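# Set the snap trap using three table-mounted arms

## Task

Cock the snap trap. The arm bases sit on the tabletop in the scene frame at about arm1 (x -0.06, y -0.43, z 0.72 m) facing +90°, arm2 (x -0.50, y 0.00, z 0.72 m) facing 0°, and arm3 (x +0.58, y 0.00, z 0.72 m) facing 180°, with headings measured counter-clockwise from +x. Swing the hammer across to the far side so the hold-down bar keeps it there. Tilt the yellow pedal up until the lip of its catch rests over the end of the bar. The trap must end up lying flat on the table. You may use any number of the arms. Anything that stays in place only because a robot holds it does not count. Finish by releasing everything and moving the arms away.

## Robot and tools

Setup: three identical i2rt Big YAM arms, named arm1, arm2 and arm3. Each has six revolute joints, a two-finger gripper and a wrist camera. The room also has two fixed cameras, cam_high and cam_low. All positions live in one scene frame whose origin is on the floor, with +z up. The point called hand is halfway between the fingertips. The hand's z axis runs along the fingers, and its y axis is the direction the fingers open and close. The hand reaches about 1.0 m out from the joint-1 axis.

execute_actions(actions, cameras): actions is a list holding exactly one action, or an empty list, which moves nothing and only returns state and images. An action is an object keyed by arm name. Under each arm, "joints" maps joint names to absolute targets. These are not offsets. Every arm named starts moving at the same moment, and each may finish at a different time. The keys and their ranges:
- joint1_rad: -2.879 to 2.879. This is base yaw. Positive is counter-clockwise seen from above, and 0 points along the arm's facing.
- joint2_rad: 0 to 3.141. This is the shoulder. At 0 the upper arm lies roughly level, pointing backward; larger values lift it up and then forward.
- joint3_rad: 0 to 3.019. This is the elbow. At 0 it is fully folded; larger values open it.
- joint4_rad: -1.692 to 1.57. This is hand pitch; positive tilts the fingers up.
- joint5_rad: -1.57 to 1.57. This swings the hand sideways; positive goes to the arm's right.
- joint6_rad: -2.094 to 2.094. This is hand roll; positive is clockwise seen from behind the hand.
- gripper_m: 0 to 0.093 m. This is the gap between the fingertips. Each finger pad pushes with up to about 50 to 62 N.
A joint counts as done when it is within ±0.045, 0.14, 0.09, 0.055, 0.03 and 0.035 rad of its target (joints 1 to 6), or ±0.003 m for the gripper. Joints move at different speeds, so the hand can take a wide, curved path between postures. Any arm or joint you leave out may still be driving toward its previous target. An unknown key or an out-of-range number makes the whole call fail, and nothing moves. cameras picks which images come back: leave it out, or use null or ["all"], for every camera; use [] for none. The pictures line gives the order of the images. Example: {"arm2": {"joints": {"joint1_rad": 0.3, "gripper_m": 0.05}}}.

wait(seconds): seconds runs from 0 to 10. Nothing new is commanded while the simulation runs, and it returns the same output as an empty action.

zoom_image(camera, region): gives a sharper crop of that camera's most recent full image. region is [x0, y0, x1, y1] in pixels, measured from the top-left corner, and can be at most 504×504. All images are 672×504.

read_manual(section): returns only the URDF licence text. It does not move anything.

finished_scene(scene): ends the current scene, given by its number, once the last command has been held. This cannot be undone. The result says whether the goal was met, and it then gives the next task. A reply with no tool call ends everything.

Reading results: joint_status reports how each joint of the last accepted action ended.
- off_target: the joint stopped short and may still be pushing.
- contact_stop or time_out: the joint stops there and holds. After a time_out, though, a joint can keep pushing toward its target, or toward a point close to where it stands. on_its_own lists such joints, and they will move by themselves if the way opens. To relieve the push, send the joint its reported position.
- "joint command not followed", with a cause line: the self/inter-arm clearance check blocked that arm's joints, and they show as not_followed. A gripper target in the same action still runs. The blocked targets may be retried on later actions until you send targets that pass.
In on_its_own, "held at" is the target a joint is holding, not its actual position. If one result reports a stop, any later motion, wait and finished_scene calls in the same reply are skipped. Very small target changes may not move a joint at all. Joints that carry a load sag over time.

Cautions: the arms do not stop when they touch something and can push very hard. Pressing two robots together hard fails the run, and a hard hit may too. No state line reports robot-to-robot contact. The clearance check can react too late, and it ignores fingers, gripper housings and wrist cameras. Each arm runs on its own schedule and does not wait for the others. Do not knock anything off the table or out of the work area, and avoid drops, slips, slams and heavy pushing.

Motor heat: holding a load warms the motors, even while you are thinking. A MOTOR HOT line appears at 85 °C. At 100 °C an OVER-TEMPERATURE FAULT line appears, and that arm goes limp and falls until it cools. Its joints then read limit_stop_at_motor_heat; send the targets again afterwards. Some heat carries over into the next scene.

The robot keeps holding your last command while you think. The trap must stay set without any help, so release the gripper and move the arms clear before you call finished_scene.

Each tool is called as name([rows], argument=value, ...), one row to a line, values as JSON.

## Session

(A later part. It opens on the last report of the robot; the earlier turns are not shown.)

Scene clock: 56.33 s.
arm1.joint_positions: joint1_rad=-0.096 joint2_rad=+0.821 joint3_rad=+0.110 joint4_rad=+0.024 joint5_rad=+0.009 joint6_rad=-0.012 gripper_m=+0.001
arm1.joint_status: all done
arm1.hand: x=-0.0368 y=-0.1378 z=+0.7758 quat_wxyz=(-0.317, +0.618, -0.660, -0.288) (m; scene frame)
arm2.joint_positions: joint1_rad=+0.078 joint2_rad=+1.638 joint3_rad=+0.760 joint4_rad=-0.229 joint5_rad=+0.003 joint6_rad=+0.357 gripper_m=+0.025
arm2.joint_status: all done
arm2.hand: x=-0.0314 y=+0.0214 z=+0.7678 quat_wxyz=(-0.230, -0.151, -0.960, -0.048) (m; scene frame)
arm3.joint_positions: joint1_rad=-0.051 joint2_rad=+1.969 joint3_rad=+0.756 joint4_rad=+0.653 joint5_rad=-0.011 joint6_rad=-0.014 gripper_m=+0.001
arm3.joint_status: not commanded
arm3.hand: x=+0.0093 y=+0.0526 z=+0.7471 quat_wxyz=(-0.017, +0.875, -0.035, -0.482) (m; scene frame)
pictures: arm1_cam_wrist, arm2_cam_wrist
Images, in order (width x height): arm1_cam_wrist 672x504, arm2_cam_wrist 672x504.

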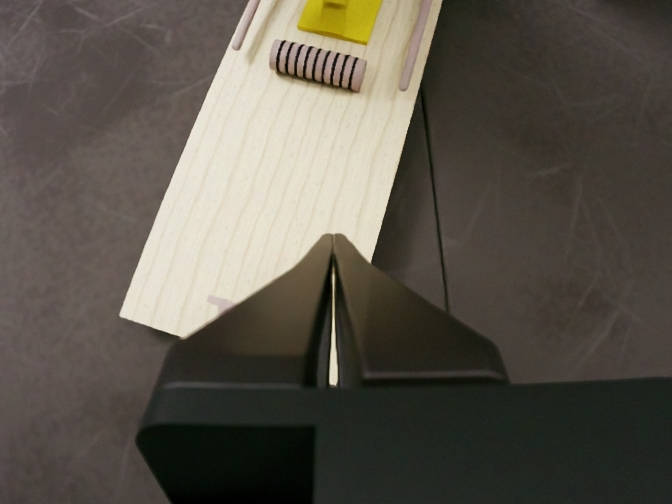

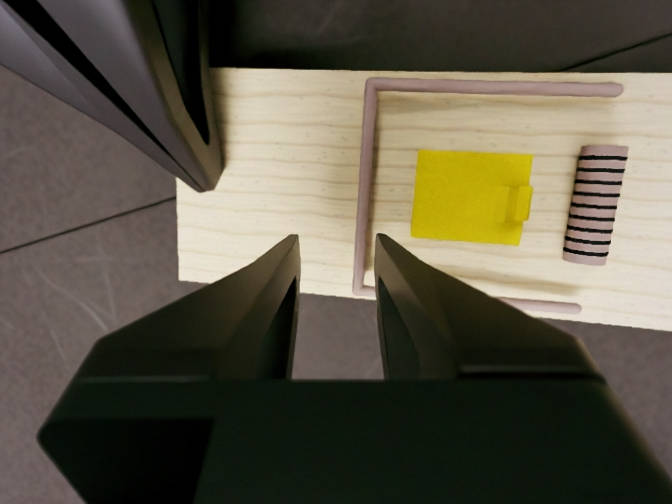

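execute_actions([
  {"arm2":{"joints":{"joint1_rad":0.053}},"arm1":{"joints":{"joint2_rad":1.0}}},
], cameras=[])

execute_actions([
  {"arm2":{"joints":{"joint2_rad":1.665,"gripper_m":0.016}}},
], cameras=["arm2_cam_wrist"])

execute_actions([
  {"arm2":{"joints":{"gripper_m":0}}},
], cameras=[])

execute_actions([
  {"arm2":{"joints":{"joint2_rad":1.56,"joint3_rad":0.775,"joint1_rad":0.03}}},
], cameras=["arm3_cam_wrist","arm1_cam_wrist","cam_low"])

Scene clock: 57.43 s.
arm1.joint_positions: joint1_rad=-0.096 joint2_rad=+0.939 joint3_rad=+0.115 joint4_rad=+0.075 joint5_rad=+0.009 joint6_rad=-0.012 gripper_m=+0.001
arm1.joint_status: all done
arm1.hand: x=-0.0369 y=-0.1384 z=+0.7553 quat_wxyz=(-0.296, +0.627, -0.669, -0.268) (m; scene frame)
arm2.joint_positions: joint1_rad=+0.061 joint2_rad=+1.638 joint3_rad=+0.760 joint4_rad=-0.229 joint5_rad=+0.003 joint6_rad=+0.357 gripper_m=+0.025
arm2.joint_status: all done
arm2.hand: x=-0.0311 y=+0.0137 z=+0.7678 quat_wxyz=(-0.230, -0.159, -0.959, -0.046) (m; scene frame)
arm3.joint_positions: joint1_rad=-0.051 joint2_rad=+1.969 joint3_rad=+0.756 joint4_rad=+0.653 joint5_rad=-0.011 joint6_rad=-0.014 gripper_m=+0.001
arm3.joint_status: not commanded
arm3.hand: x=+0.0093 y=+0.0526 z=+0.7471 quat_wxyz=(-0.017, +0.875, -0.035, -0.482) (m; scene frame)
pictures: none
No camera images: the call's "cameras" was empty. Leave "cameras" out to get every camera's image.

Scene clock: 58.07 s.
arm1.joint_positions: joint1_rad=-0.096 joint2_rad=+0.939 joint3_rad=+0.115 joint4_rad=+0.075 joint5_rad=+0.009 joint6_rad=-0.012 gripper_m=+0.001
arm1.joint_status: not commanded
arm1.hand: x=-0.0369 y=-0.1384 z=+0.7553 quat_wxyz=(-0.296, +0.627, -0.669, -0.268) (m; scene frame)
arm2.joint_positions: joint1_rad=+0.061 joint2_rad=+1.661 joint3_rad=+0.760 joint4_rad=-0.229 joint5_rad=+0.003 joint6_rad=+0.357 gripper_m=+0.016
arm2.joint_status: all done
arm2.hand: x=-0.0344 y=+0.0136 z=+0.7574 quat_wxyz=(-0.219, -0.159, -0.962, -0.044) (m; scene frame)
arm3.joint_positions: joint1_rad=-0.051 joint2_rad=+1.969 joint3_rad=+0.756 joint4_rad=+0.653 joint5_rad=-0.011 joint6_rad=-0.014 gripper_m=+0.001
arm3.joint_status: not commanded
arm3.hand: x=+0.0093 y=+0.0526 z=+0.7471 quat_wxyz=(-0.017, +0.875, -0.035, -0.482) (m; scene frame)
pictures: arm2_cam_wrist
Images, in order (width x height): arm2_cam_wrist 672x504.

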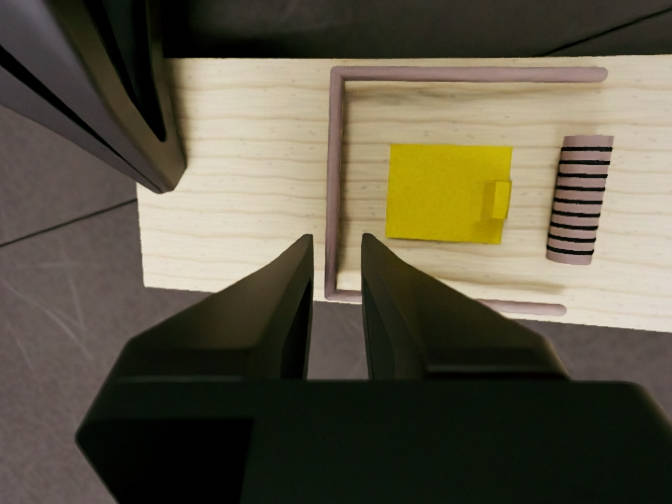

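Scene clock: 58.53 s.
arm1.joint_positions: joint1_rad=-0.096 joint2_rad=+0.939 joint3_rad=+0.115 joint4_rad=+0.075 joint5_rad=+0.009 joint6_rad=-0.012 gripper_m=+0.001
arm1.joint_status: not commanded
arm1.hand: x=-0.0369 y=-0.1384 z=+0.7553 quat_wxyz=(-0.296, +0.627, -0.669, -0.268) (m; scene frame)
arm2.joint_positions: joint1_rad=+0.062 joint2_rad=+1.661 joint3_rad=+0.761 joint4_rad=-0.229 joint5_rad=-0.005 joint6_rad=+0.357 gripper_m=+0.002
arm2.joint_status: all done
arm2.hand: x=-0.0339 y=+0.0152 z=+0.7578 quat_wxyz=(-0.219, -0.158, -0.962, -0.048) (m; scene frame)
arm3.joint_positions: joint1_rad=-0.051 joint2_rad=+1.969 joint3_rad=+0.756 joint4_rad=+0.653 joint5_rad=-0.011 joint6_rad=-0.014 gripper_m=+0.001
arm3.joint_status: not commanded
arm3.hand: x=+0.0093 y=+0.0526 z=+0.7471 quat_wxyz=(-0.017, +0.875, -0.035, -0.482) (m; scene frame)
pictures: none
No camera images: the call's "cameras" was empty. Leave "cameras" out to get every camera's image.

Scene clock: 59.53 s.
arm1.joint_positions: joint1_rad=-0.096 joint2_rad=+0.940 joint3_rad=+0.115 joint4_rad=+0.075 joint5_rad=+0.009 joint6_rad=-0.012 gripper_m=+0.001
arm1.joint_status: not commanded
arm1.hand: x=-0.0369 y=-0.1384 z=+0.7552 quat_wxyz=(-0.296, +0.627, -0.669, -0.268) (m; scene frame)
arm2.joint_positions: joint1_rad=+0.037 joint2_rad=+1.567 joint3_rad=+0.749 joint4_rad=-0.229 joint5_rad=+0.001 joint6_rad=+0.357 gripper_m=+0.001
arm2.joint_status: all done
arm2.hand: x=-0.0278 y=+0.0027 z=+0.7957 quat_wxyz=(-0.259, -0.169, -0.950, -0.050) (m; scene frame)
arm3.joint_positions: joint1_rad=-0.051 joint2_rad=+1.969 joint3_rad=+0.756 joint4_rad=+0.653 joint5_rad=-0.011 joint6_rad=-0.014 gripper_m=+0.001
arm3.joint_status: not commanded
arm3.hand: x=+0.0093 y=+0.0526 z=+0.7471 quat_wxyz=(-0.017, +0.875, -0.035, -0.482) (m; scene frame)
pictures: arm1_cam_wrist, arm3_cam_wrist, cam_low
Images, in order (width x height): arm1_cam_wrist 672x504, arm3_cam_wrist 672x504, cam_low 672x504.

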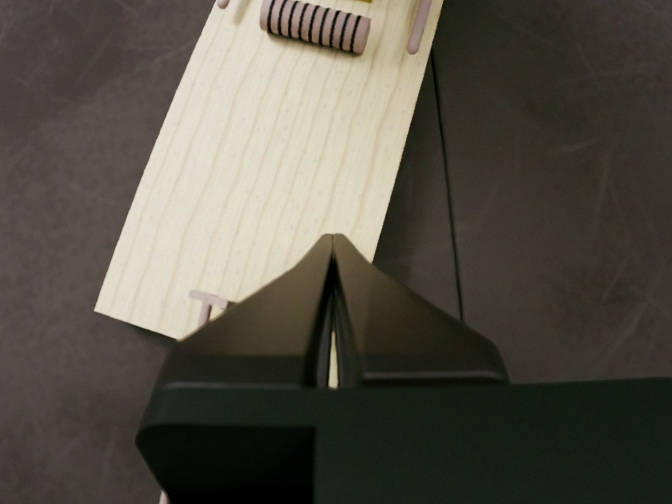

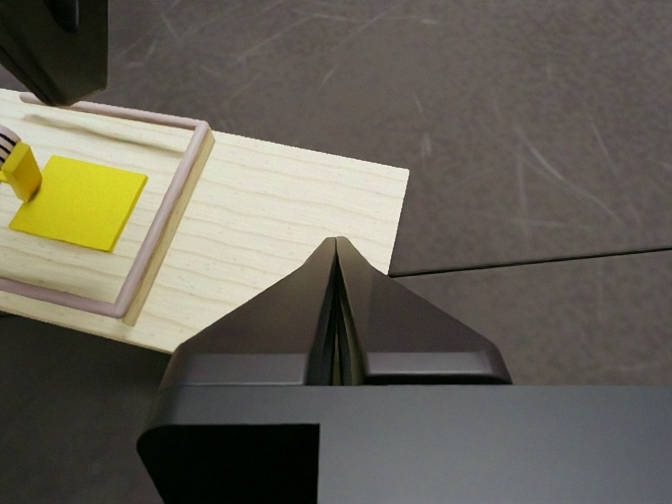

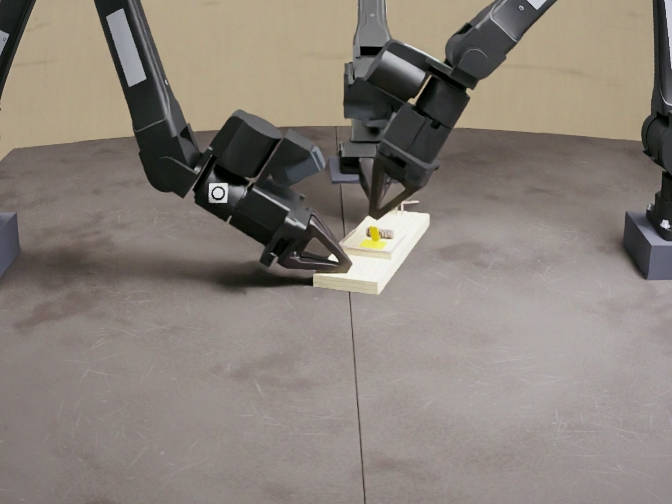

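Slightly deeper and further inboard.

execute_actions([
  {"arm2":{"joints":{"joint1_rad":0.07,"joint3_rad":0.805,"joint2_rad":1.65,"gripper_m":0.02}}},
], cameras=[])

execute_actions([
  {"arm2":{"joints":{"joint2_rad":1.687,"gripper_m":0.014}}},
], cameras=["arm2_cam_wrist"])

execute_actions([
  {"arm2":{"joints":{"gripper_m":0}}},
], cameras=[])

execute_actions([
  {"arm2":{"joints":{"joint2_rad":1.6,"joint3_rad":0.79,"joint1_rad":0.045}}},
], cameras=["arm3_cam_wrist","cam_low"])

Scene clock: 60.60 s.
arm1.joint_positions: joint1_rad=-0.096 joint2_rad=+0.940 joint3_rad=+0.115 joint4_rad=+0.075 joint5_rad=+0.009 joint6_rad=-0.012 gripper_m=+0.001
arm1.joint_status: not commanded
arm1.hand: x=-0.0369 y=-0.1384 z=+0.7552 quat_wxyz=(-0.296, +0.627, -0.669, -0.268) (m; scene frame)
arm2.joint_positions: joint1_rad=+0.064 joint2_rad=+1.656 joint3_rad=+0.771 joint4_rad=-0.229 joint5_rad=+0.002 joint6_rad=+0.357 gripper_m=+0.020
arm2.joint_status: all done
arm2.hand: x=-0.0284 y=+0.0152 z=+0.7634 quat_wxyz=(-0.226, -0.157, -0.960, -0.047) (m; scene frame)
arm3.joint_positions: joint1_rad=-0.051 joint2_rad=+1.969 joint3_rad=+0.756 joint4_rad=+0.653 joint5_rad=-0.011 joint6_rad=-0.014 gripper_m=+0.001
arm3.joint_status: not commanded
arm3.hand: x=+0.0093 y=+0.0526 z=+0.7471 quat_wxyz=(-0.017, +0.875, -0.035, -0.482) (m; scene frame)
pictures: none
No camera images: the call's "cameras" was empty. Leave "cameras" out to get every camera's image.

Scene clock: 61.23 s.
arm1.joint_positions: joint1_rad=-0.096 joint2_rad=+0.940 joint3_rad=+0.115 joint4_rad=+0.075 joint5_rad=+0.009 joint6_rad=-0.012 gripper_m=+0.001
arm1.joint_status: not commanded
arm1.hand: x=-0.0369 y=-0.1384 z=+0.7552 quat_wxyz=(-0.296, +0.627, -0.669, -0.268) (m; scene frame)
arm2.joint_positions: joint1_rad=+0.064 joint2_rad=+1.682 joint3_rad=+0.772 joint4_rad=-0.229 joint5_rad=+0.002 joint6_rad=+0.357 gripper_m=+0.014
arm2.joint_status: all done
arm2.hand: x=-0.0316 y=+0.0150 z=+0.7522 quat_wxyz=(-0.215, -0.158, -0.963, -0.044) (m; scene frame)
arm3.joint_positions: joint1_rad=-0.051 joint2_rad=+1.969 joint3_rad=+0.756 joint4_rad=+0.653 joint5_rad=-0.011 joint6_rad=-0.014 gripper_m=+0.001
arm3.joint_status: not commanded
arm3.hand: x=+0.0093 y=+0.0526 z=+0.7471 quat_wxyz=(-0.017, +0.875, -0.035, -0.482) (m; scene frame)
pictures: arm2_cam_wrist
Images, in order (width x height): arm2_cam_wrist 672x504.

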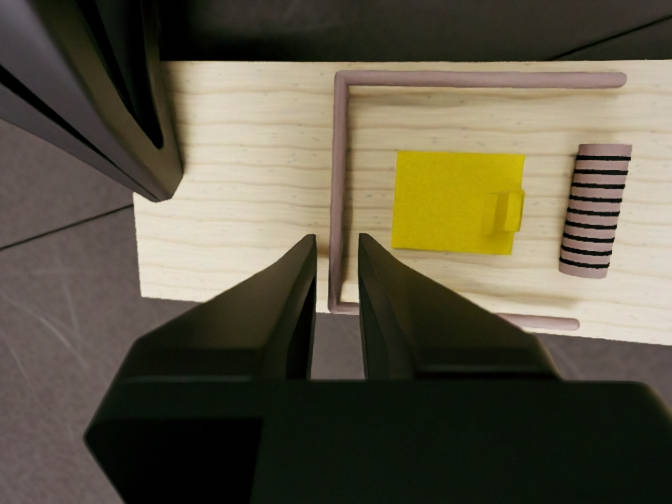

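Scene clock: 61.67 s.
arm1.joint_positions: joint1_rad=-0.096 joint2_rad=+0.940 joint3_rad=+0.115 joint4_rad=+0.075 joint5_rad=+0.009 joint6_rad=-0.012 gripper_m=+0.001
arm1.joint_status: not commanded
arm1.hand: x=-0.0369 y=-0.1384 z=+0.7552 quat_wxyz=(-0.296, +0.627, -0.669, -0.268) (m; scene frame)
arm2.joint_positions: joint1_rad=+0.064 joint2_rad=+1.682 joint3_rad=+0.772 joint4_rad=-0.229 joint5_rad=+0.001 joint6_rad=+0.357 gripper_m=+0.003
arm2.joint_status: all done
arm2.hand: x=-0.0316 y=+0.0156 z=+0.7520 quat_wxyz=(-0.214, -0.157, -0.963, -0.045) (m; scene frame)
arm3.joint_positions: joint1_rad=-0.051 joint2_rad=+1.969 joint3_rad=+0.756 joint4_rad=+0.653 joint5_rad=-0.011 joint6_rad=-0.014 gripper_m=+0.001
arm3.joint_status: not commanded
arm3.hand: x=+0.0093 y=+0.0526 z=+0.7471 quat_wxyz=(-0.017, +0.875, -0.035, -0.482) (m; scene frame)
pictures: none
No camera images: the call's "cameras" was empty. Leave "cameras" out to get every camera's image.

Scene clock: 62.37 s.
arm1.joint_positions: joint1_rad=-0.096 joint2_rad=+0.941 joint3_rad=+0.115 joint4_rad=+0.077 joint5_rad=+0.010 joint6_rad=-0.012 gripper_m=+0.001
arm1.joint_status: not commanded
arm1.hand: x=-0.0368 y=-0.1381 z=+0.7554 quat_wxyz=(-0.296, +0.627, -0.669, -0.268) (m; scene frame)
arm2.joint_positions: joint1_rad=+0.064 joint2_rad=+1.670 joint3_rad=+0.765 joint4_rad=-0.229 joint5_rad=-0.001 joint6_rad=+0.357 gripper_m=+0.003
arm2.joint_status: all done
arm2.hand: x=-0.0332 y=+0.0157 z=+0.7551 quat_wxyz=(-0.217, -0.157, -0.962, -0.046) (m; scene frame)
arm3.joint_positions: joint1_rad=-0.051 joint2_rad=+1.969 joint3_rad=+0.759 joint4_rad=+0.653 joint5_rad=-0.009 joint6_rad=-0.014 gripper_m=+0.001
arm3.joint_status: not commanded
arm3.hand: x=+0.0075 y=+0.0531 z=+0.7484 quat_wxyz=(-0.018, +0.874, -0.036, -0.483) (m; scene frame)
pictures: arm3_cam_wrist, cam_low
Images, in order (width x height): arm3_cam_wrist 672x504, cam_low 672x504.

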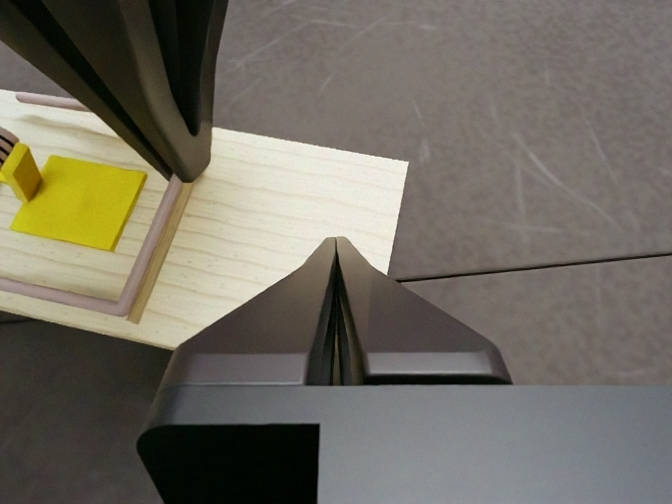

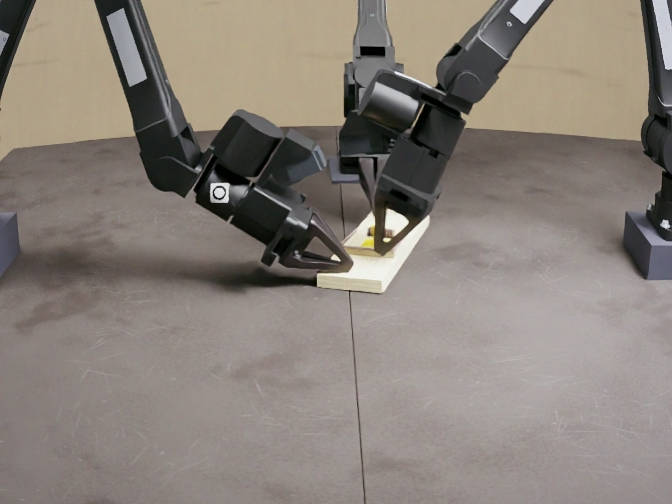

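execute_actions([
  {"arm2":{"joints":{"joint2_rad":1.672,"joint1_rad":0.064}}},
], cameras=[])

execute_actions([
  {"arm2":{"joints":{"joint2_rad":1.655,"gripper_m":0.01}}},
], cameras=[])

execute_actions([
  {"arm2":{"joints":{"gripper_m":0}}},
], cameras=[])

execute_actions([
  {"arm2":{"joints":{"joint2_rad":1.59,"joint1_rad":0.045}}},
], cameras=["arm3_cam_wrist","cam_low"])

Scene clock: 63.23 s.
arm1.joint_positions: joint1_rad=-0.096 joint2_rad=+0.943 joint3_rad=+0.116 joint4_rad=+0.077 joint5_rad=+0.009 joint6_rad=-0.012 gripper_m=+0.001
arm1.joint_status: not commanded
arm1.hand: x=-0.0370 y=-0.1380 z=+0.7552 quat_wxyz=(-0.296, +0.627, -0.669, -0.268) (m; scene frame)
arm2.joint_positions: joint1_rad=+0.064 joint2_rad=+1.676 joint3_rad=+0.765 joint4_rad=-0.229 joint5_rad=-0.002 joint6_rad=+0.357 gripper_m=+0.003
arm2.joint_status: all done
arm2.hand: x=-0.0341 y=+0.0159 z=+0.7525 quat_wxyz=(-0.214, -0.157, -0.963, -0.046) (m; scene frame)
arm3.joint_positions: joint1_rad=-0.051 joint2_rad=+1.969 joint3_rad=+0.759 joint4_rad=+0.653 joint5_rad=-0.009 joint6_rad=-0.014 gripper_m=+0.001
arm3.joint_status: not commanded
arm3.hand: x=+0.0076 y=+0.0531 z=+0.7482 quat_wxyz=(-0.018, +0.875, -0.036, -0.483) (m; scene frame)
pictures: none
No camera images: the call's "cameras" was empty. Leave "cameras" out to get every camera's image.

Scene clock: 63.67 s.
arm1.joint_positions: joint1_rad=-0.096 joint2_rad=+0.943 joint3_rad=+0.116 joint4_rad=+0.077 joint5_rad=+0.009 joint6_rad=-0.012 gripper_m=+0.001
arm1.joint_status: not commanded
arm1.hand: x=-0.0370 y=-0.1380 z=+0.7552 quat_wxyz=(-0.296, +0.627, -0.669, -0.268) (m; scene frame)
arm2.joint_positions: joint1_rad=+0.064 joint2_rad=+1.675 joint3_rad=+0.765 joint4_rad=-0.229 joint5_rad=+0.001 joint6_rad=+0.357 gripper_m=+0.010
arm2.joint_status: all done
arm2.hand: x=-0.0339 y=+0.0154 z=+0.7532 quat_wxyz=(-0.215, -0.157, -0.963, -0.045) (m; scene frame)
arm3.joint_positions: joint1_rad=-0.051 joint2_rad=+1.969 joint3_rad=+0.759 joint4_rad=+0.653 joint5_rad=-0.009 joint6_rad=-0.014 gripper_m=+0.001
arm3.joint_status: not commanded
arm3.hand: x=+0.0076 y=+0.0531 z=+0.7482 quat_wxyz=(-0.018, +0.875, -0.036, -0.483) (m; scene frame)
pictures: none
No camera images: the call's "cameras" was empty. Leave "cameras" out to get every camera's image.

Scene clock: 64.10 s.
arm1.joint_positions: joint1_rad=-0.096 joint2_rad=+0.943 joint3_rad=+0.116 joint4_rad=+0.077 joint5_rad=+0.009 joint6_rad=-0.012 gripper_m=+0.001
arm1.joint_status: not commanded
arm1.hand: x=-0.0370 y=-0.1380 z=+0.7552 quat_wxyz=(-0.296, +0.627, -0.669, -0.268) (m; scene frame)
arm2.joint_positions: joint1_rad=+0.064 joint2_rad=+1.675 joint3_rad=+0.765 joint4_rad=-0.229 joint5_rad=+0.000 joint6_rad=+0.357 gripper_m=+0.003
arm2.joint_status: all done
arm2.hand: x=-0.0339 y=+0.0156 z=+0.7532 quat_wxyz=(-0.215, -0.157, -0.963, -0.045) (m; scene frame)
arm3.joint_positions: joint1_rad=-0.051 joint2_rad=+1.969 joint3_rad=+0.759 joint4_rad=+0.653 joint5_rad=-0.009 joint6_rad=-0.014 gripper_m=+0.001
arm3.joint_status: not commanded
arm3.hand: x=+0.0076 y=+0.0531 z=+0.7482 quat_wxyz=(-0.018, +0.875, -0.036, -0.483) (m; scene frame)
pictures: none
No camera images: the call's "cameras" was empty. Leave "cameras" out to get every camera's image.

Scene clock: 64.87 s.
arm1.joint_positions: joint1_rad=-0.096 joint2_rad=+0.943 joint3_rad=+0.116 joint4_rad=+0.077 joint5_rad=+0.009 joint6_rad=-0.012 gripper_m=+0.001
arm1.joint_status: not commanded
arm1.hand: x=-0.0369 y=-0.1380 z=+0.7551 quat_wxyz=(-0.296, +0.627, -0.669, -0.268) (m; scene frame)
arm2.joint_positions: joint1_rad=+0.062 joint2_rad=+1.648 joint3_rad=+0.759 joint4_rad=-0.230 joint5_rad=+0.000 joint6_rad=+0.357 gripper_m=+0.003
arm2.joint_status: all done
arm2.hand: x=-0.0331 y=+0.0148 z=+0.7630 quat_wxyz=(-0.224, -0.158, -0.961, -0.047) (m; scene frame)
arm3.joint_positions: joint1_rad=-0.051 joint2_rad=+1.969 joint3_rad=+0.759 joint4_rad=+0.653 joint5_rad=-0.009 joint6_rad=-0.014 gripper_m=+0.001
arm3.joint_status: not commanded
arm3.hand: x=+0.0076 y=+0.0531 z=+0.7482 quat_wxyz=(-0.018, +0.875, -0.036, -0.483) (m; scene frame)
pictures: arm3_cam_wrist, cam_low
Images, in order (width x height): arm3_cam_wrist 672x504, cam_low 672x504.

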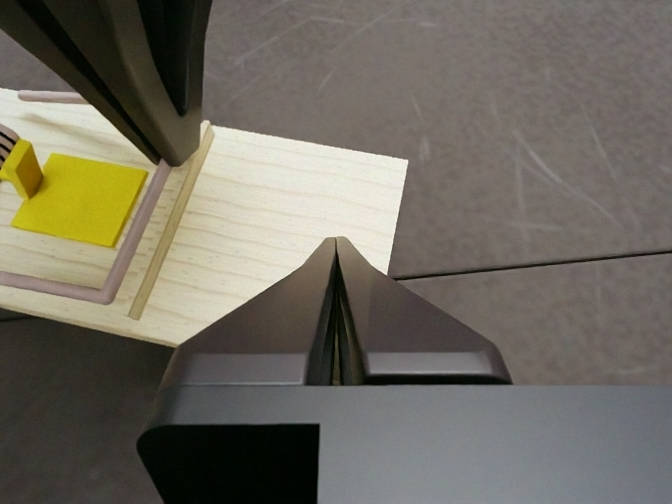

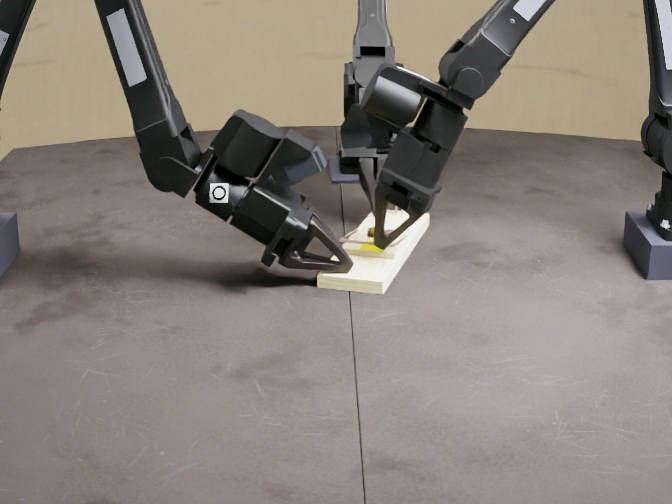

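execute_actions([
  {"arm2":{"joints":{"joint2_rad":1.53,"joint3_rad":0.77,"joint1_rad":0.015}}},
], cameras=[])

execute_actions([
  {"arm2":{"joints":{"joint2_rad":1.48,"joint3_rad":0.745,"joint1_rad":-0.03}}},
], cameras=[])

execute_actions([
  {"arm2":{"joints":{"joint2_rad":1.445,"joint3_rad":0.71,"joint1_rad":-0.08,"joint6_rad":0.26}}},
], cameras=["arm2_cam_wrist","cam_low"])

Scene clock: 65.93 s.
arm1.joint_positions: joint1_rad=-0.096 joint2_rad=+0.943 joint3_rad=+0.116 joint4_rad=+0.077 joint5_rad=+0.009 joint6_rad=-0.012 gripper_m=+0.001
arm1.joint_status: not commanded
arm1.hand: x=-0.0369 y=-0.1380 z=+0.7551 quat_wxyz=(-0.296, +0.627, -0.669, -0.268) (m; scene frame)
arm2.joint_positions: joint1_rad=+0.043 joint2_rad=+1.582 joint3_rad=+0.738 joint4_rad=-0.232 joint5_rad=-0.013 joint6_rad=+0.357 gripper_m=+0.003
arm2.joint_status: all done
arm2.hand: x=-0.0358 y=+0.0080 z=+0.7842 quat_wxyz=(-0.244, -0.164, -0.954, -0.055) (m; scene frame)
arm3.joint_positions: joint1_rad=-0.051 joint2_rad=+1.969 joint3_rad=+0.759 joint4_rad=+0.653 joint5_rad=-0.009 joint6_rad=-0.014 gripper_m=+0.001
arm3.joint_status: not commanded
arm3.hand: x=+0.0076 y=+0.0531 z=+0.7482 quat_wxyz=(-0.018, +0.875, -0.036, -0.483) (m; scene frame)
pictures: none
No camera images: the call's "cameras" was empty. Leave "cameras" out to get every camera's image.

Scene clock: 66.63 s.
arm1.joint_positions: joint1_rad=-0.096 joint2_rad=+0.943 joint3_rad=+0.116 joint4_rad=+0.077 joint5_rad=+0.009 joint6_rad=-0.012 gripper_m=+0.001
arm1.joint_status: not commanded
arm1.hand: x=-0.0370 y=-0.1380 z=+0.7551 quat_wxyz=(-0.295, +0.627, -0.669, -0.268) (m; scene frame)
arm2.joint_positions: joint1_rad=+0.015 joint2_rad=+1.525 joint3_rad=+0.715 joint4_rad=-0.232 joint5_rad=-0.025 joint6_rad=+0.356 gripper_m=+0.003
arm2.joint_status: all done
arm2.hand: x=-0.0405 y=-0.0031 z=+0.8008 quat_wxyz=(-0.260, -0.175, -0.948, -0.060) (m; scene frame)
arm3.joint_positions: joint1_rad=-0.051 joint2_rad=+1.969 joint3_rad=+0.759 joint4_rad=+0.653 joint5_rad=-0.009 joint6_rad=-0.014 gripper_m=+0.001
arm3.joint_status: not commanded
arm3.hand: x=+0.0076 y=+0.0531 z=+0.7482 quat_wxyz=(-0.018, +0.875, -0.036, -0.483) (m; scene frame)
pictures: none
No camera images: the call's "cameras" was empty. Leave "cameras" out to get every camera's image.

Scene clock: 68.40 s.
arm1.joint_positions: joint1_rad=-0.096 joint2_rad=+0.943 joint3_rad=+0.116 joint4_rad=+0.077 joint5_rad=+0.009 joint6_rad=-0.012 gripper_m=+0.001
arm1.joint_status: not commanded
arm1.hand: x=-0.0370 y=-0.1380 z=+0.7551 quat_wxyz=(-0.295, +0.627, -0.669, -0.268) (m; scene frame)
arm2.joint_positions: joint1_rad=-0.022 joint2_rad=+1.477 joint3_rad=+0.693 joint4_rad=-0.232 joint5_rad=-0.036 joint6_rad=+0.288 gripper_m=+0.003
arm2.joint_status: joint1_rad time_out (moved -0.037 of -0.095); the others done
arm2.on_its_own: joint1_rad reads -0.022 and still pushes toward -0.080 since a time_out
arm2.hand: x=-0.0468 y=-0.0179 z=+0.8129 quat_wxyz=(-0.274, -0.158, -0.947, -0.053) (m; scene frame)
arm3.joint_positions: joint1_rad=-0.051 joint2_rad=+1.969 joint3_rad=+0.759 joint4_rad=+0.653 joint5_rad=-0.009 joint6_rad=-0.014 gripper_m=+0.001
arm3.joint_status: not commanded
arm3.hand: x=+0.0076 y=+0.0531 z=+0.7482 quat_wxyz=(-0.018, +0.875, -0.036, -0.483) (m; scene frame)
pictures: arm2_cam_wrist, cam_low
Images, in order (width x height): arm2_cam_wrist 672x504, cam_low 672x504.

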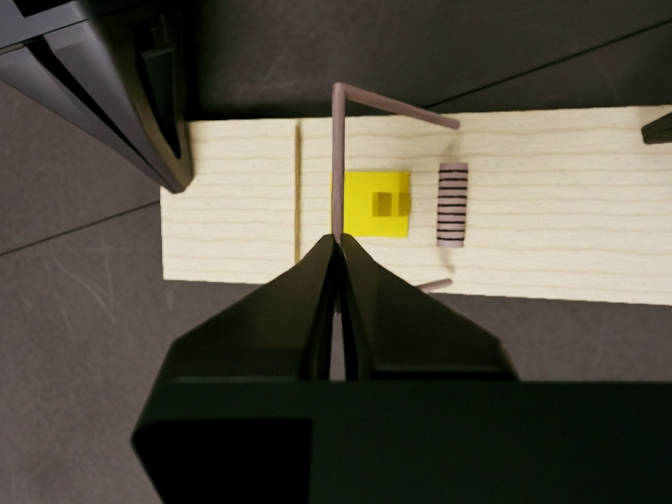

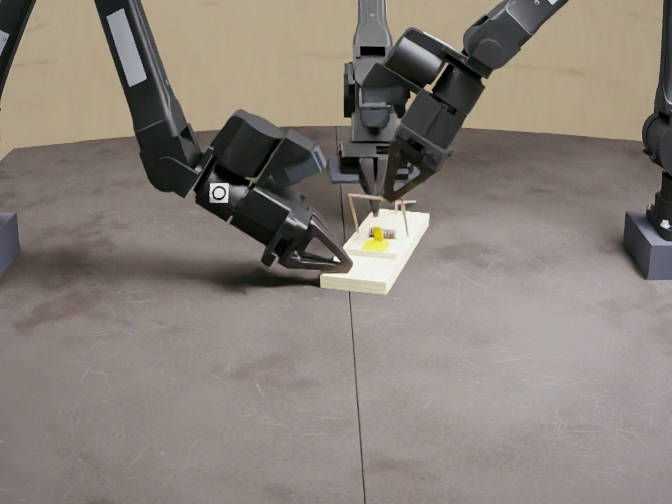

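execute_actions([
  {"arm2":{"joints":{"joint2_rad":1.455,"joint3_rad":0.695,"joint1_rad":-0.15}}},
])

Scene clock: 70.40 s.
arm1.joint_positions: joint1_rad=-0.096 joint2_rad=+0.943 joint3_rad=+0.116 joint4_rad=+0.077 joint5_rad=+0.009 joint6_rad=-0.012 gripper_m=+0.001
arm1.joint_status: not commanded
arm1.hand: x=-0.0370 y=-0.1380 z=+0.7551 quat_wxyz=(-0.295, +0.627, -0.669, -0.268) (m; scene frame)
arm2.joint_positions: joint1_rad=-0.057 joint2_rad=+1.457 joint3_rad=+0.684 joint4_rad=-0.232 joint5_rad=-0.064 joint6_rad=+0.285 gripper_m=+0.003
arm2.joint_status: joint1_rad time_out (moved -0.035 of -0.128); the others done
arm2.on_its_own: joint1_rad reads -0.057 and still pushes toward -0.150 since a time_out
arm2.hand: x=-0.0499 y=-0.0288 z=+0.8177 quat_wxyz=(-0.279, -0.169, -0.943, -0.062) (m; scene frame)
arm3.joint_positions: joint1_rad=-0.051 joint2_rad=+1.969 joint3_rad=+0.759 joint4_rad=+0.653 joint5_rad=-0.009 joint6_rad=-0.014 gripper_m=+0.001
arm3.joint_status: not commanded
arm3.hand: x=+0.0076 y=+0.0531 z=+0.7482 quat_wxyz=(-0.018, +0.875, -0.036, -0.483) (m; scene frame)
pictures: arm1_cam_wrist, arm2_cam_wrist, arm3_cam_wrist, cam_high, cam_low
Images, in order (width x height): arm1_cam_wrist 672x504, arm2_cam_wrist 672x504, arm3_cam_wrist 672x504, cam_high 672x504, cam_low 672x504.

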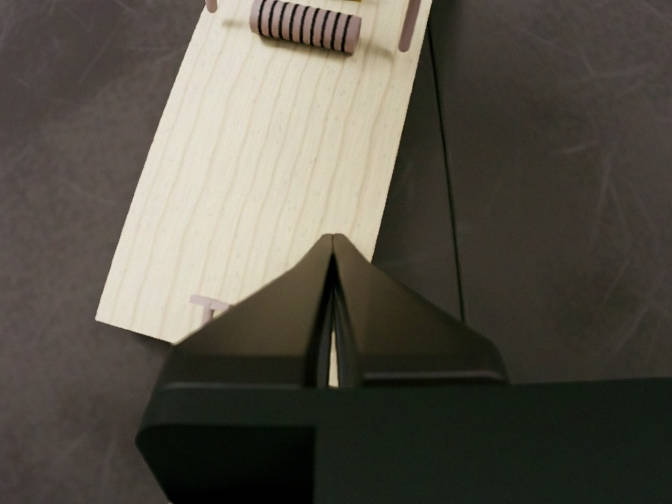

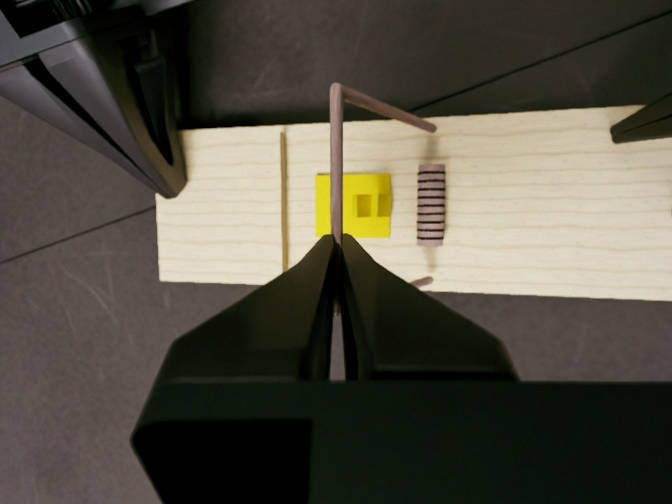

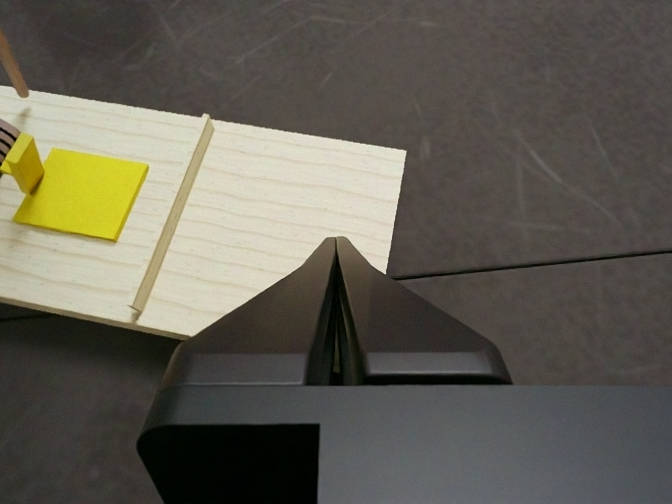

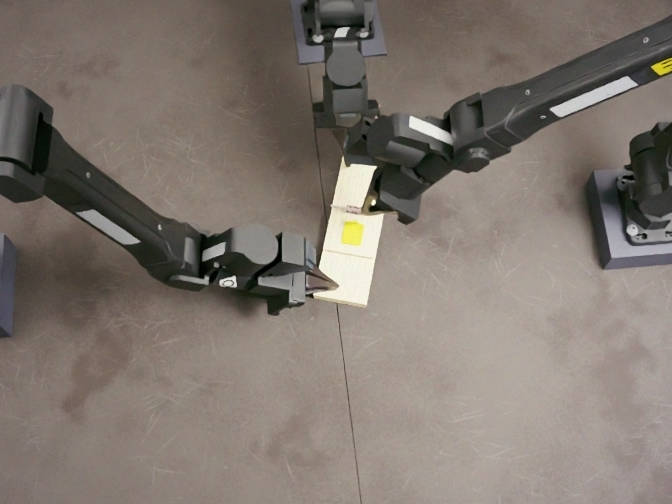

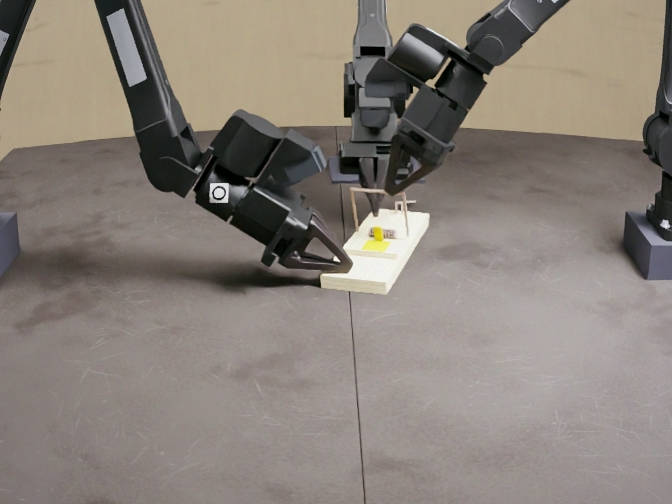

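execute_actions([
  {"arm2":{"joints":{"joint2_rad":1.42,"joint3_rad":0.695,"joint1_rad":-0.18,"joint5_rad":0.04}}},
], cameras=["arm2_cam_wrist","cam_low","cam_high"])

Scene clock: 72.47 s.
arm1.joint_positions: joint1_rad=-0.096 joint2_rad=+0.943 joint3_rad=+0.116 joint4_rad=+0.077 joint5_rad=+0.009 joint6_rad=-0.012 gripper_m=+0.001
arm1.joint_status: not commanded
arm1.hand: x=-0.0369 y=-0.1380 z=+0.7551 quat_wxyz=(-0.296, +0.627, -0.669, -0.268) (m; scene frame)
arm2.joint_positions: joint1_rad=-0.103 joint2_rad=+1.424 joint3_rad=+0.672 joint4_rad=-0.234 joint5_rad=-0.023 joint6_rad=+0.273 gripper_m=+0.003
arm2.joint_status: joint1_rad time_out (moved -0.046 of -0.123); joint5_rad time_out (moved +0.042 of +0.104); the others done
arm2.on_its_own: joint1_rad reads -0.103 and still pushes toward -0.180 since a time_out; joint5_rad reads -0.023 and still pushes toward +0.040 since a time_out
arm2.hand: x=-0.0558 y=-0.0561 z=+0.8261 quat_wxyz=(-0.291, -0.190, -0.937, -0.035) (m; scene frame)
arm3.joint_positions: joint1_rad=-0.051 joint2_rad=+1.969 joint3_rad=+0.759 joint4_rad=+0.653 joint5_rad=-0.009 joint6_rad=-0.014 gripper_m=+0.001
arm3.joint_status: not commanded
arm3.hand: x=+0.0076 y=+0.0531 z=+0.7482 quat_wxyz=(-0.018, +0.875, -0.036, -0.483) (m; scene frame)
pictures: arm2_cam_wrist, cam_high, cam_low
Images, in order (width x height): arm2_cam_wrist 672x504, cam_high 672x504, cam_low 672x504.

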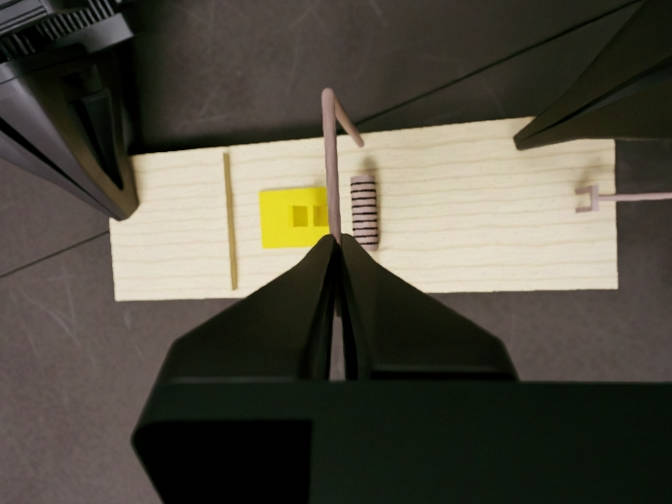

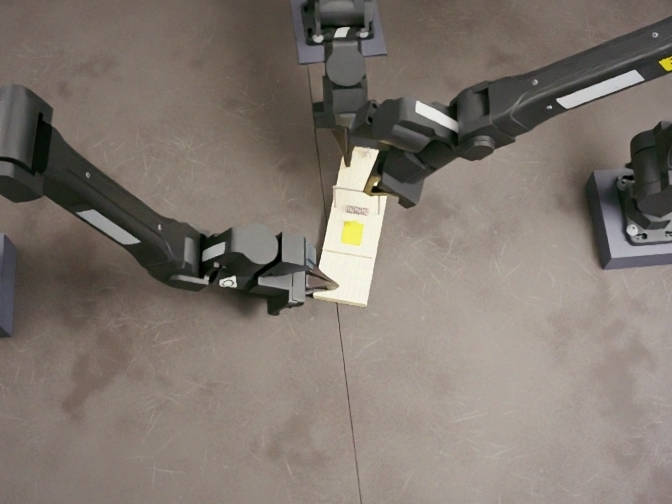

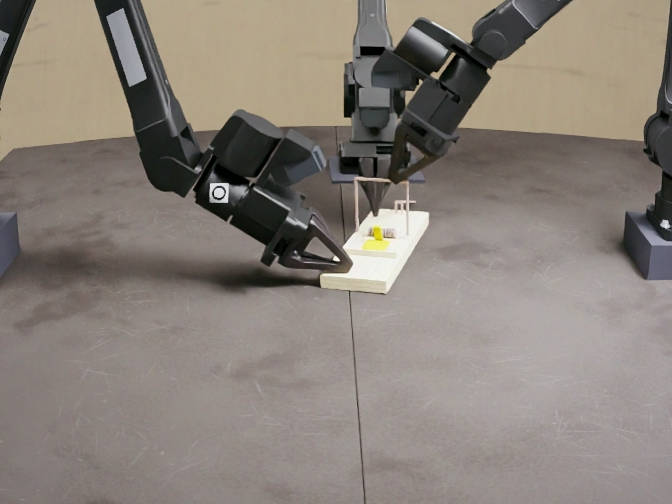

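execute_actions([
  {"arm2":{"joints":{"joint2_rad":1.425,"joint3_rad":0.675,"joint1_rad":-0.245,"joint6_rad":0.18}}},
], cameras=["arm2_cam_wrist","cam_low","cam_high"])

Scene clock: 74.63 s.
arm1.joint_positions: joint1_rad=-0.096 joint2_rad=+0.943 joint3_rad=+0.116 joint4_rad=+0.077 joint5_rad=+0.009 joint6_rad=-0.012 gripper_m=+0.001
arm1.joint_status: not commanded
arm1.hand: x=-0.0370 y=-0.1380 z=+0.7551 quat_wxyz=(-0.295, +0.627, -0.669, -0.268) (m; scene frame)
arm2.joint_positions: joint1_rad=-0.170 joint2_rad=+1.425 joint3_rad=+0.658 joint4_rad=-0.234 joint5_rad=-0.022 joint6_rad=+0.194 gripper_m=+0.002
arm2.joint_status: joint1_rad time_out (moved -0.067 of -0.142); the others done
arm2.on_its_own: joint1_rad reads -0.170 and still pushes toward -0.245 since a time_out; joint5_rad reads -0.022 and still pushes toward +0.040 since a time_out
arm2.hand: x=-0.0671 y=-0.0846 z=+0.8197 quat_wxyz=(-0.285, -0.185, -0.940, -0.013) (m; scene frame)
arm3.joint_positions: joint1_rad=-0.051 joint2_rad=+1.969 joint3_rad=+0.759 joint4_rad=+0.653 joint5_rad=-0.009 joint6_rad=-0.014 gripper_m=+0.001
arm3.joint_status: not commanded
arm3.hand: x=+0.0076 y=+0.0531 z=+0.7482 quat_wxyz=(-0.018, +0.875, -0.036, -0.483) (m; scene frame)
pictures: arm2_cam_wrist, cam_high, cam_low
Images, in order (width x height): arm2_cam_wrist 672x504, cam_high 672x504, cam_low 672x504.

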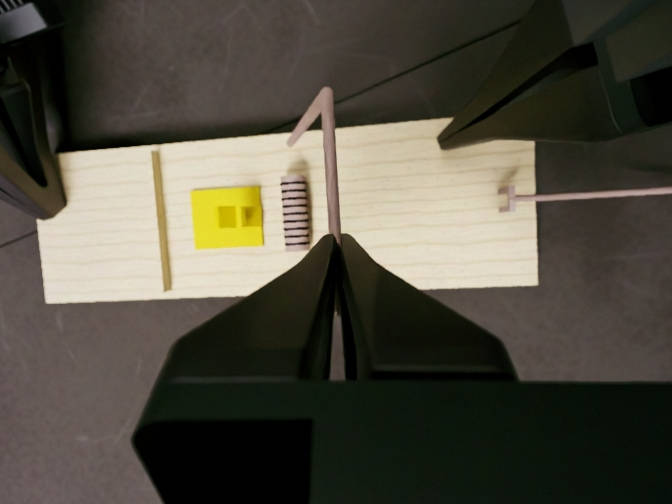

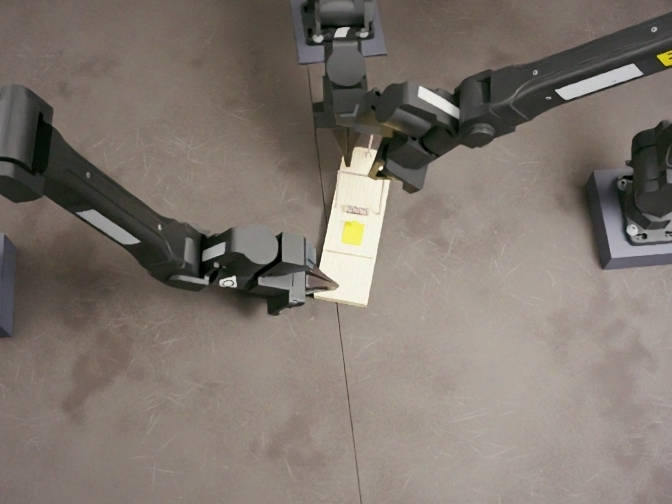

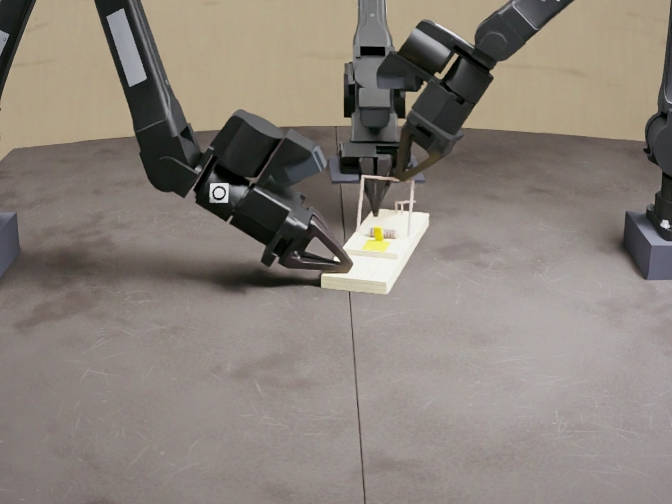

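execute_actions([
  {"arm2":{"joints":{"joint2_rad":1.47}},"arm1":{"joints":{"joint2_rad":0.85,"joint1_rad":-0.5}}},
], cameras=[])

execute_actions([
  {"arm2":{"joints":{"joint2_rad":1.53,"joint3_rad":0.69,"joint1_rad":-0.27}}},
], cameras=["arm2_cam_wrist","cam_low","cam_high"])

Scene clock: 75.90 s.
arm1.joint_positions: joint1_rad=-0.493 joint2_rad=+0.850 joint3_rad=+0.109 joint4_rad=+0.068 joint5_rad=+0.009 joint6_rad=-0.012 gripper_m=+0.001
arm1.joint_status: all done
arm1.hand: x=+0.0762 y=-0.1659 z=+0.7754 quat_wxyz=(-0.372, +0.474, -0.766, -0.222) (m; scene frame)
arm2.joint_positions: joint1_rad=-0.255 joint2_rad=+1.478 joint3_rad=+0.658 joint4_rad=-0.224 joint5_rad=+0.042 joint6_rad=+0.182 gripper_m=+0.002
arm2.joint_status: all done
arm2.on_its_own: joint1_rad moved -0.085 to your old target -0.245; joint5_rad moved +0.064 to your old target +0.040
arm2.hand: x=-0.0814 y=-0.1305 z=+0.7988 quat_wxyz=(-0.263, -0.229, -0.937, +0.030) (m; scene frame)
arm3.joint_positions: joint1_rad=-0.051 joint2_rad=+1.989 joint3_rad=+0.759 joint4_rad=+0.636 joint5_rad=-0.010 joint6_rad=-0.014 gripper_m=+0.001
arm3.joint_status: not commanded
arm3.hand: x=+0.0133 y=+0.0522 z=+0.7337 quat_wxyz=(-0.017, +0.883, -0.036, -0.467) (m; scene frame)
pictures: none
No camera images: the call's "cameras" was empty. Leave "cameras" out to get every camera's image.

Scene clock: 76.60 s.
arm1.joint_positions: joint1_rad=-0.493 joint2_rad=+0.850 joint3_rad=+0.109 joint4_rad=+0.068 joint5_rad=+0.009 joint6_rad=-0.012 gripper_m=+0.001
arm1.joint_status: not commanded
arm1.hand: x=+0.0762 y=-0.1659 z=+0.7754 quat_wxyz=(-0.372, +0.474, -0.766, -0.222) (m; scene frame)
arm2.joint_positions: joint1_rad=-0.258 joint2_rad=+1.539 joint3_rad=+0.658 joint4_rad=-0.224 joint5_rad=+0.041 joint6_rad=+0.182 gripper_m=+0.002
arm2.joint_status: all done
arm2.hand: x=-0.0885 y=-0.1295 z=+0.7736 quat_wxyz=(-0.234, -0.232, -0.944, +0.028) (m; scene frame)
arm3.joint_positions: joint1_rad=-0.051 joint2_rad=+1.989 joint3_rad=+0.759 joint4_rad=+0.636 joint5_rad=-0.010 joint6_rad=-0.014 gripper_m=+0.001
arm3.joint_status: not commanded
arm3.hand: x=+0.0133 y=+0.0522 z=+0.7337 quat_wxyz=(-0.017, +0.883, -0.036, -0.467) (m; scene frame)
pictures: arm2_cam_wrist, cam_high, cam_low
Images, in order (width x height): arm2_cam_wrist 672x504, cam_high 672x504, cam_low 672x504.

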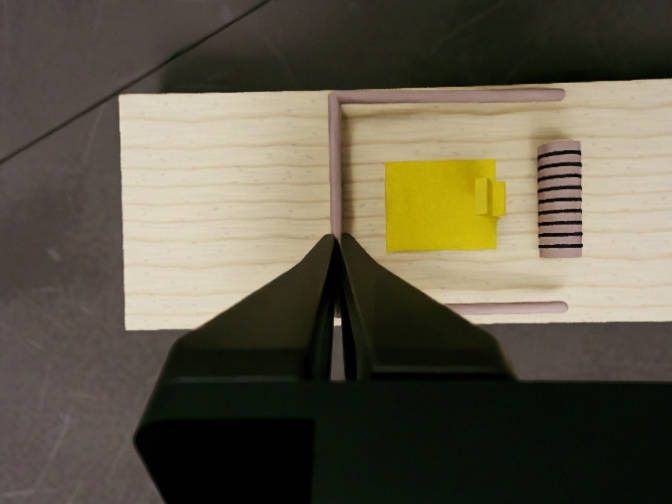

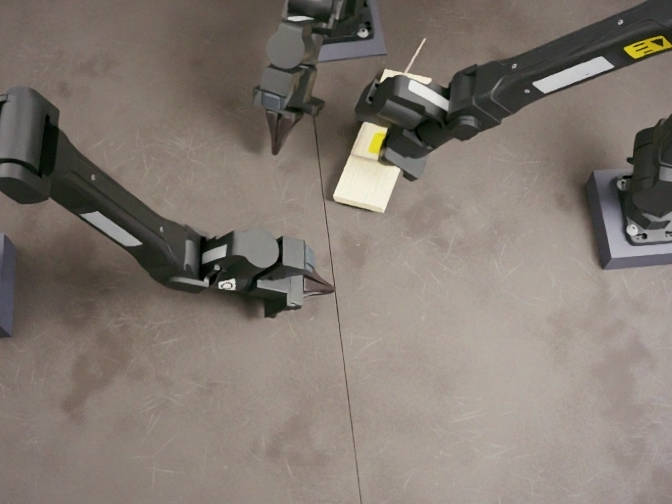

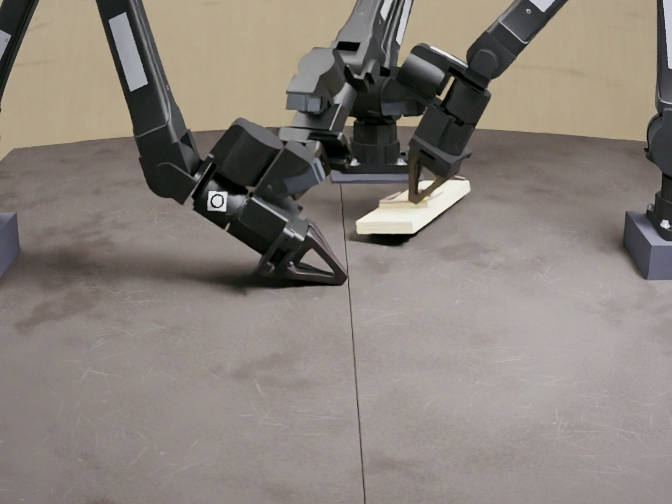

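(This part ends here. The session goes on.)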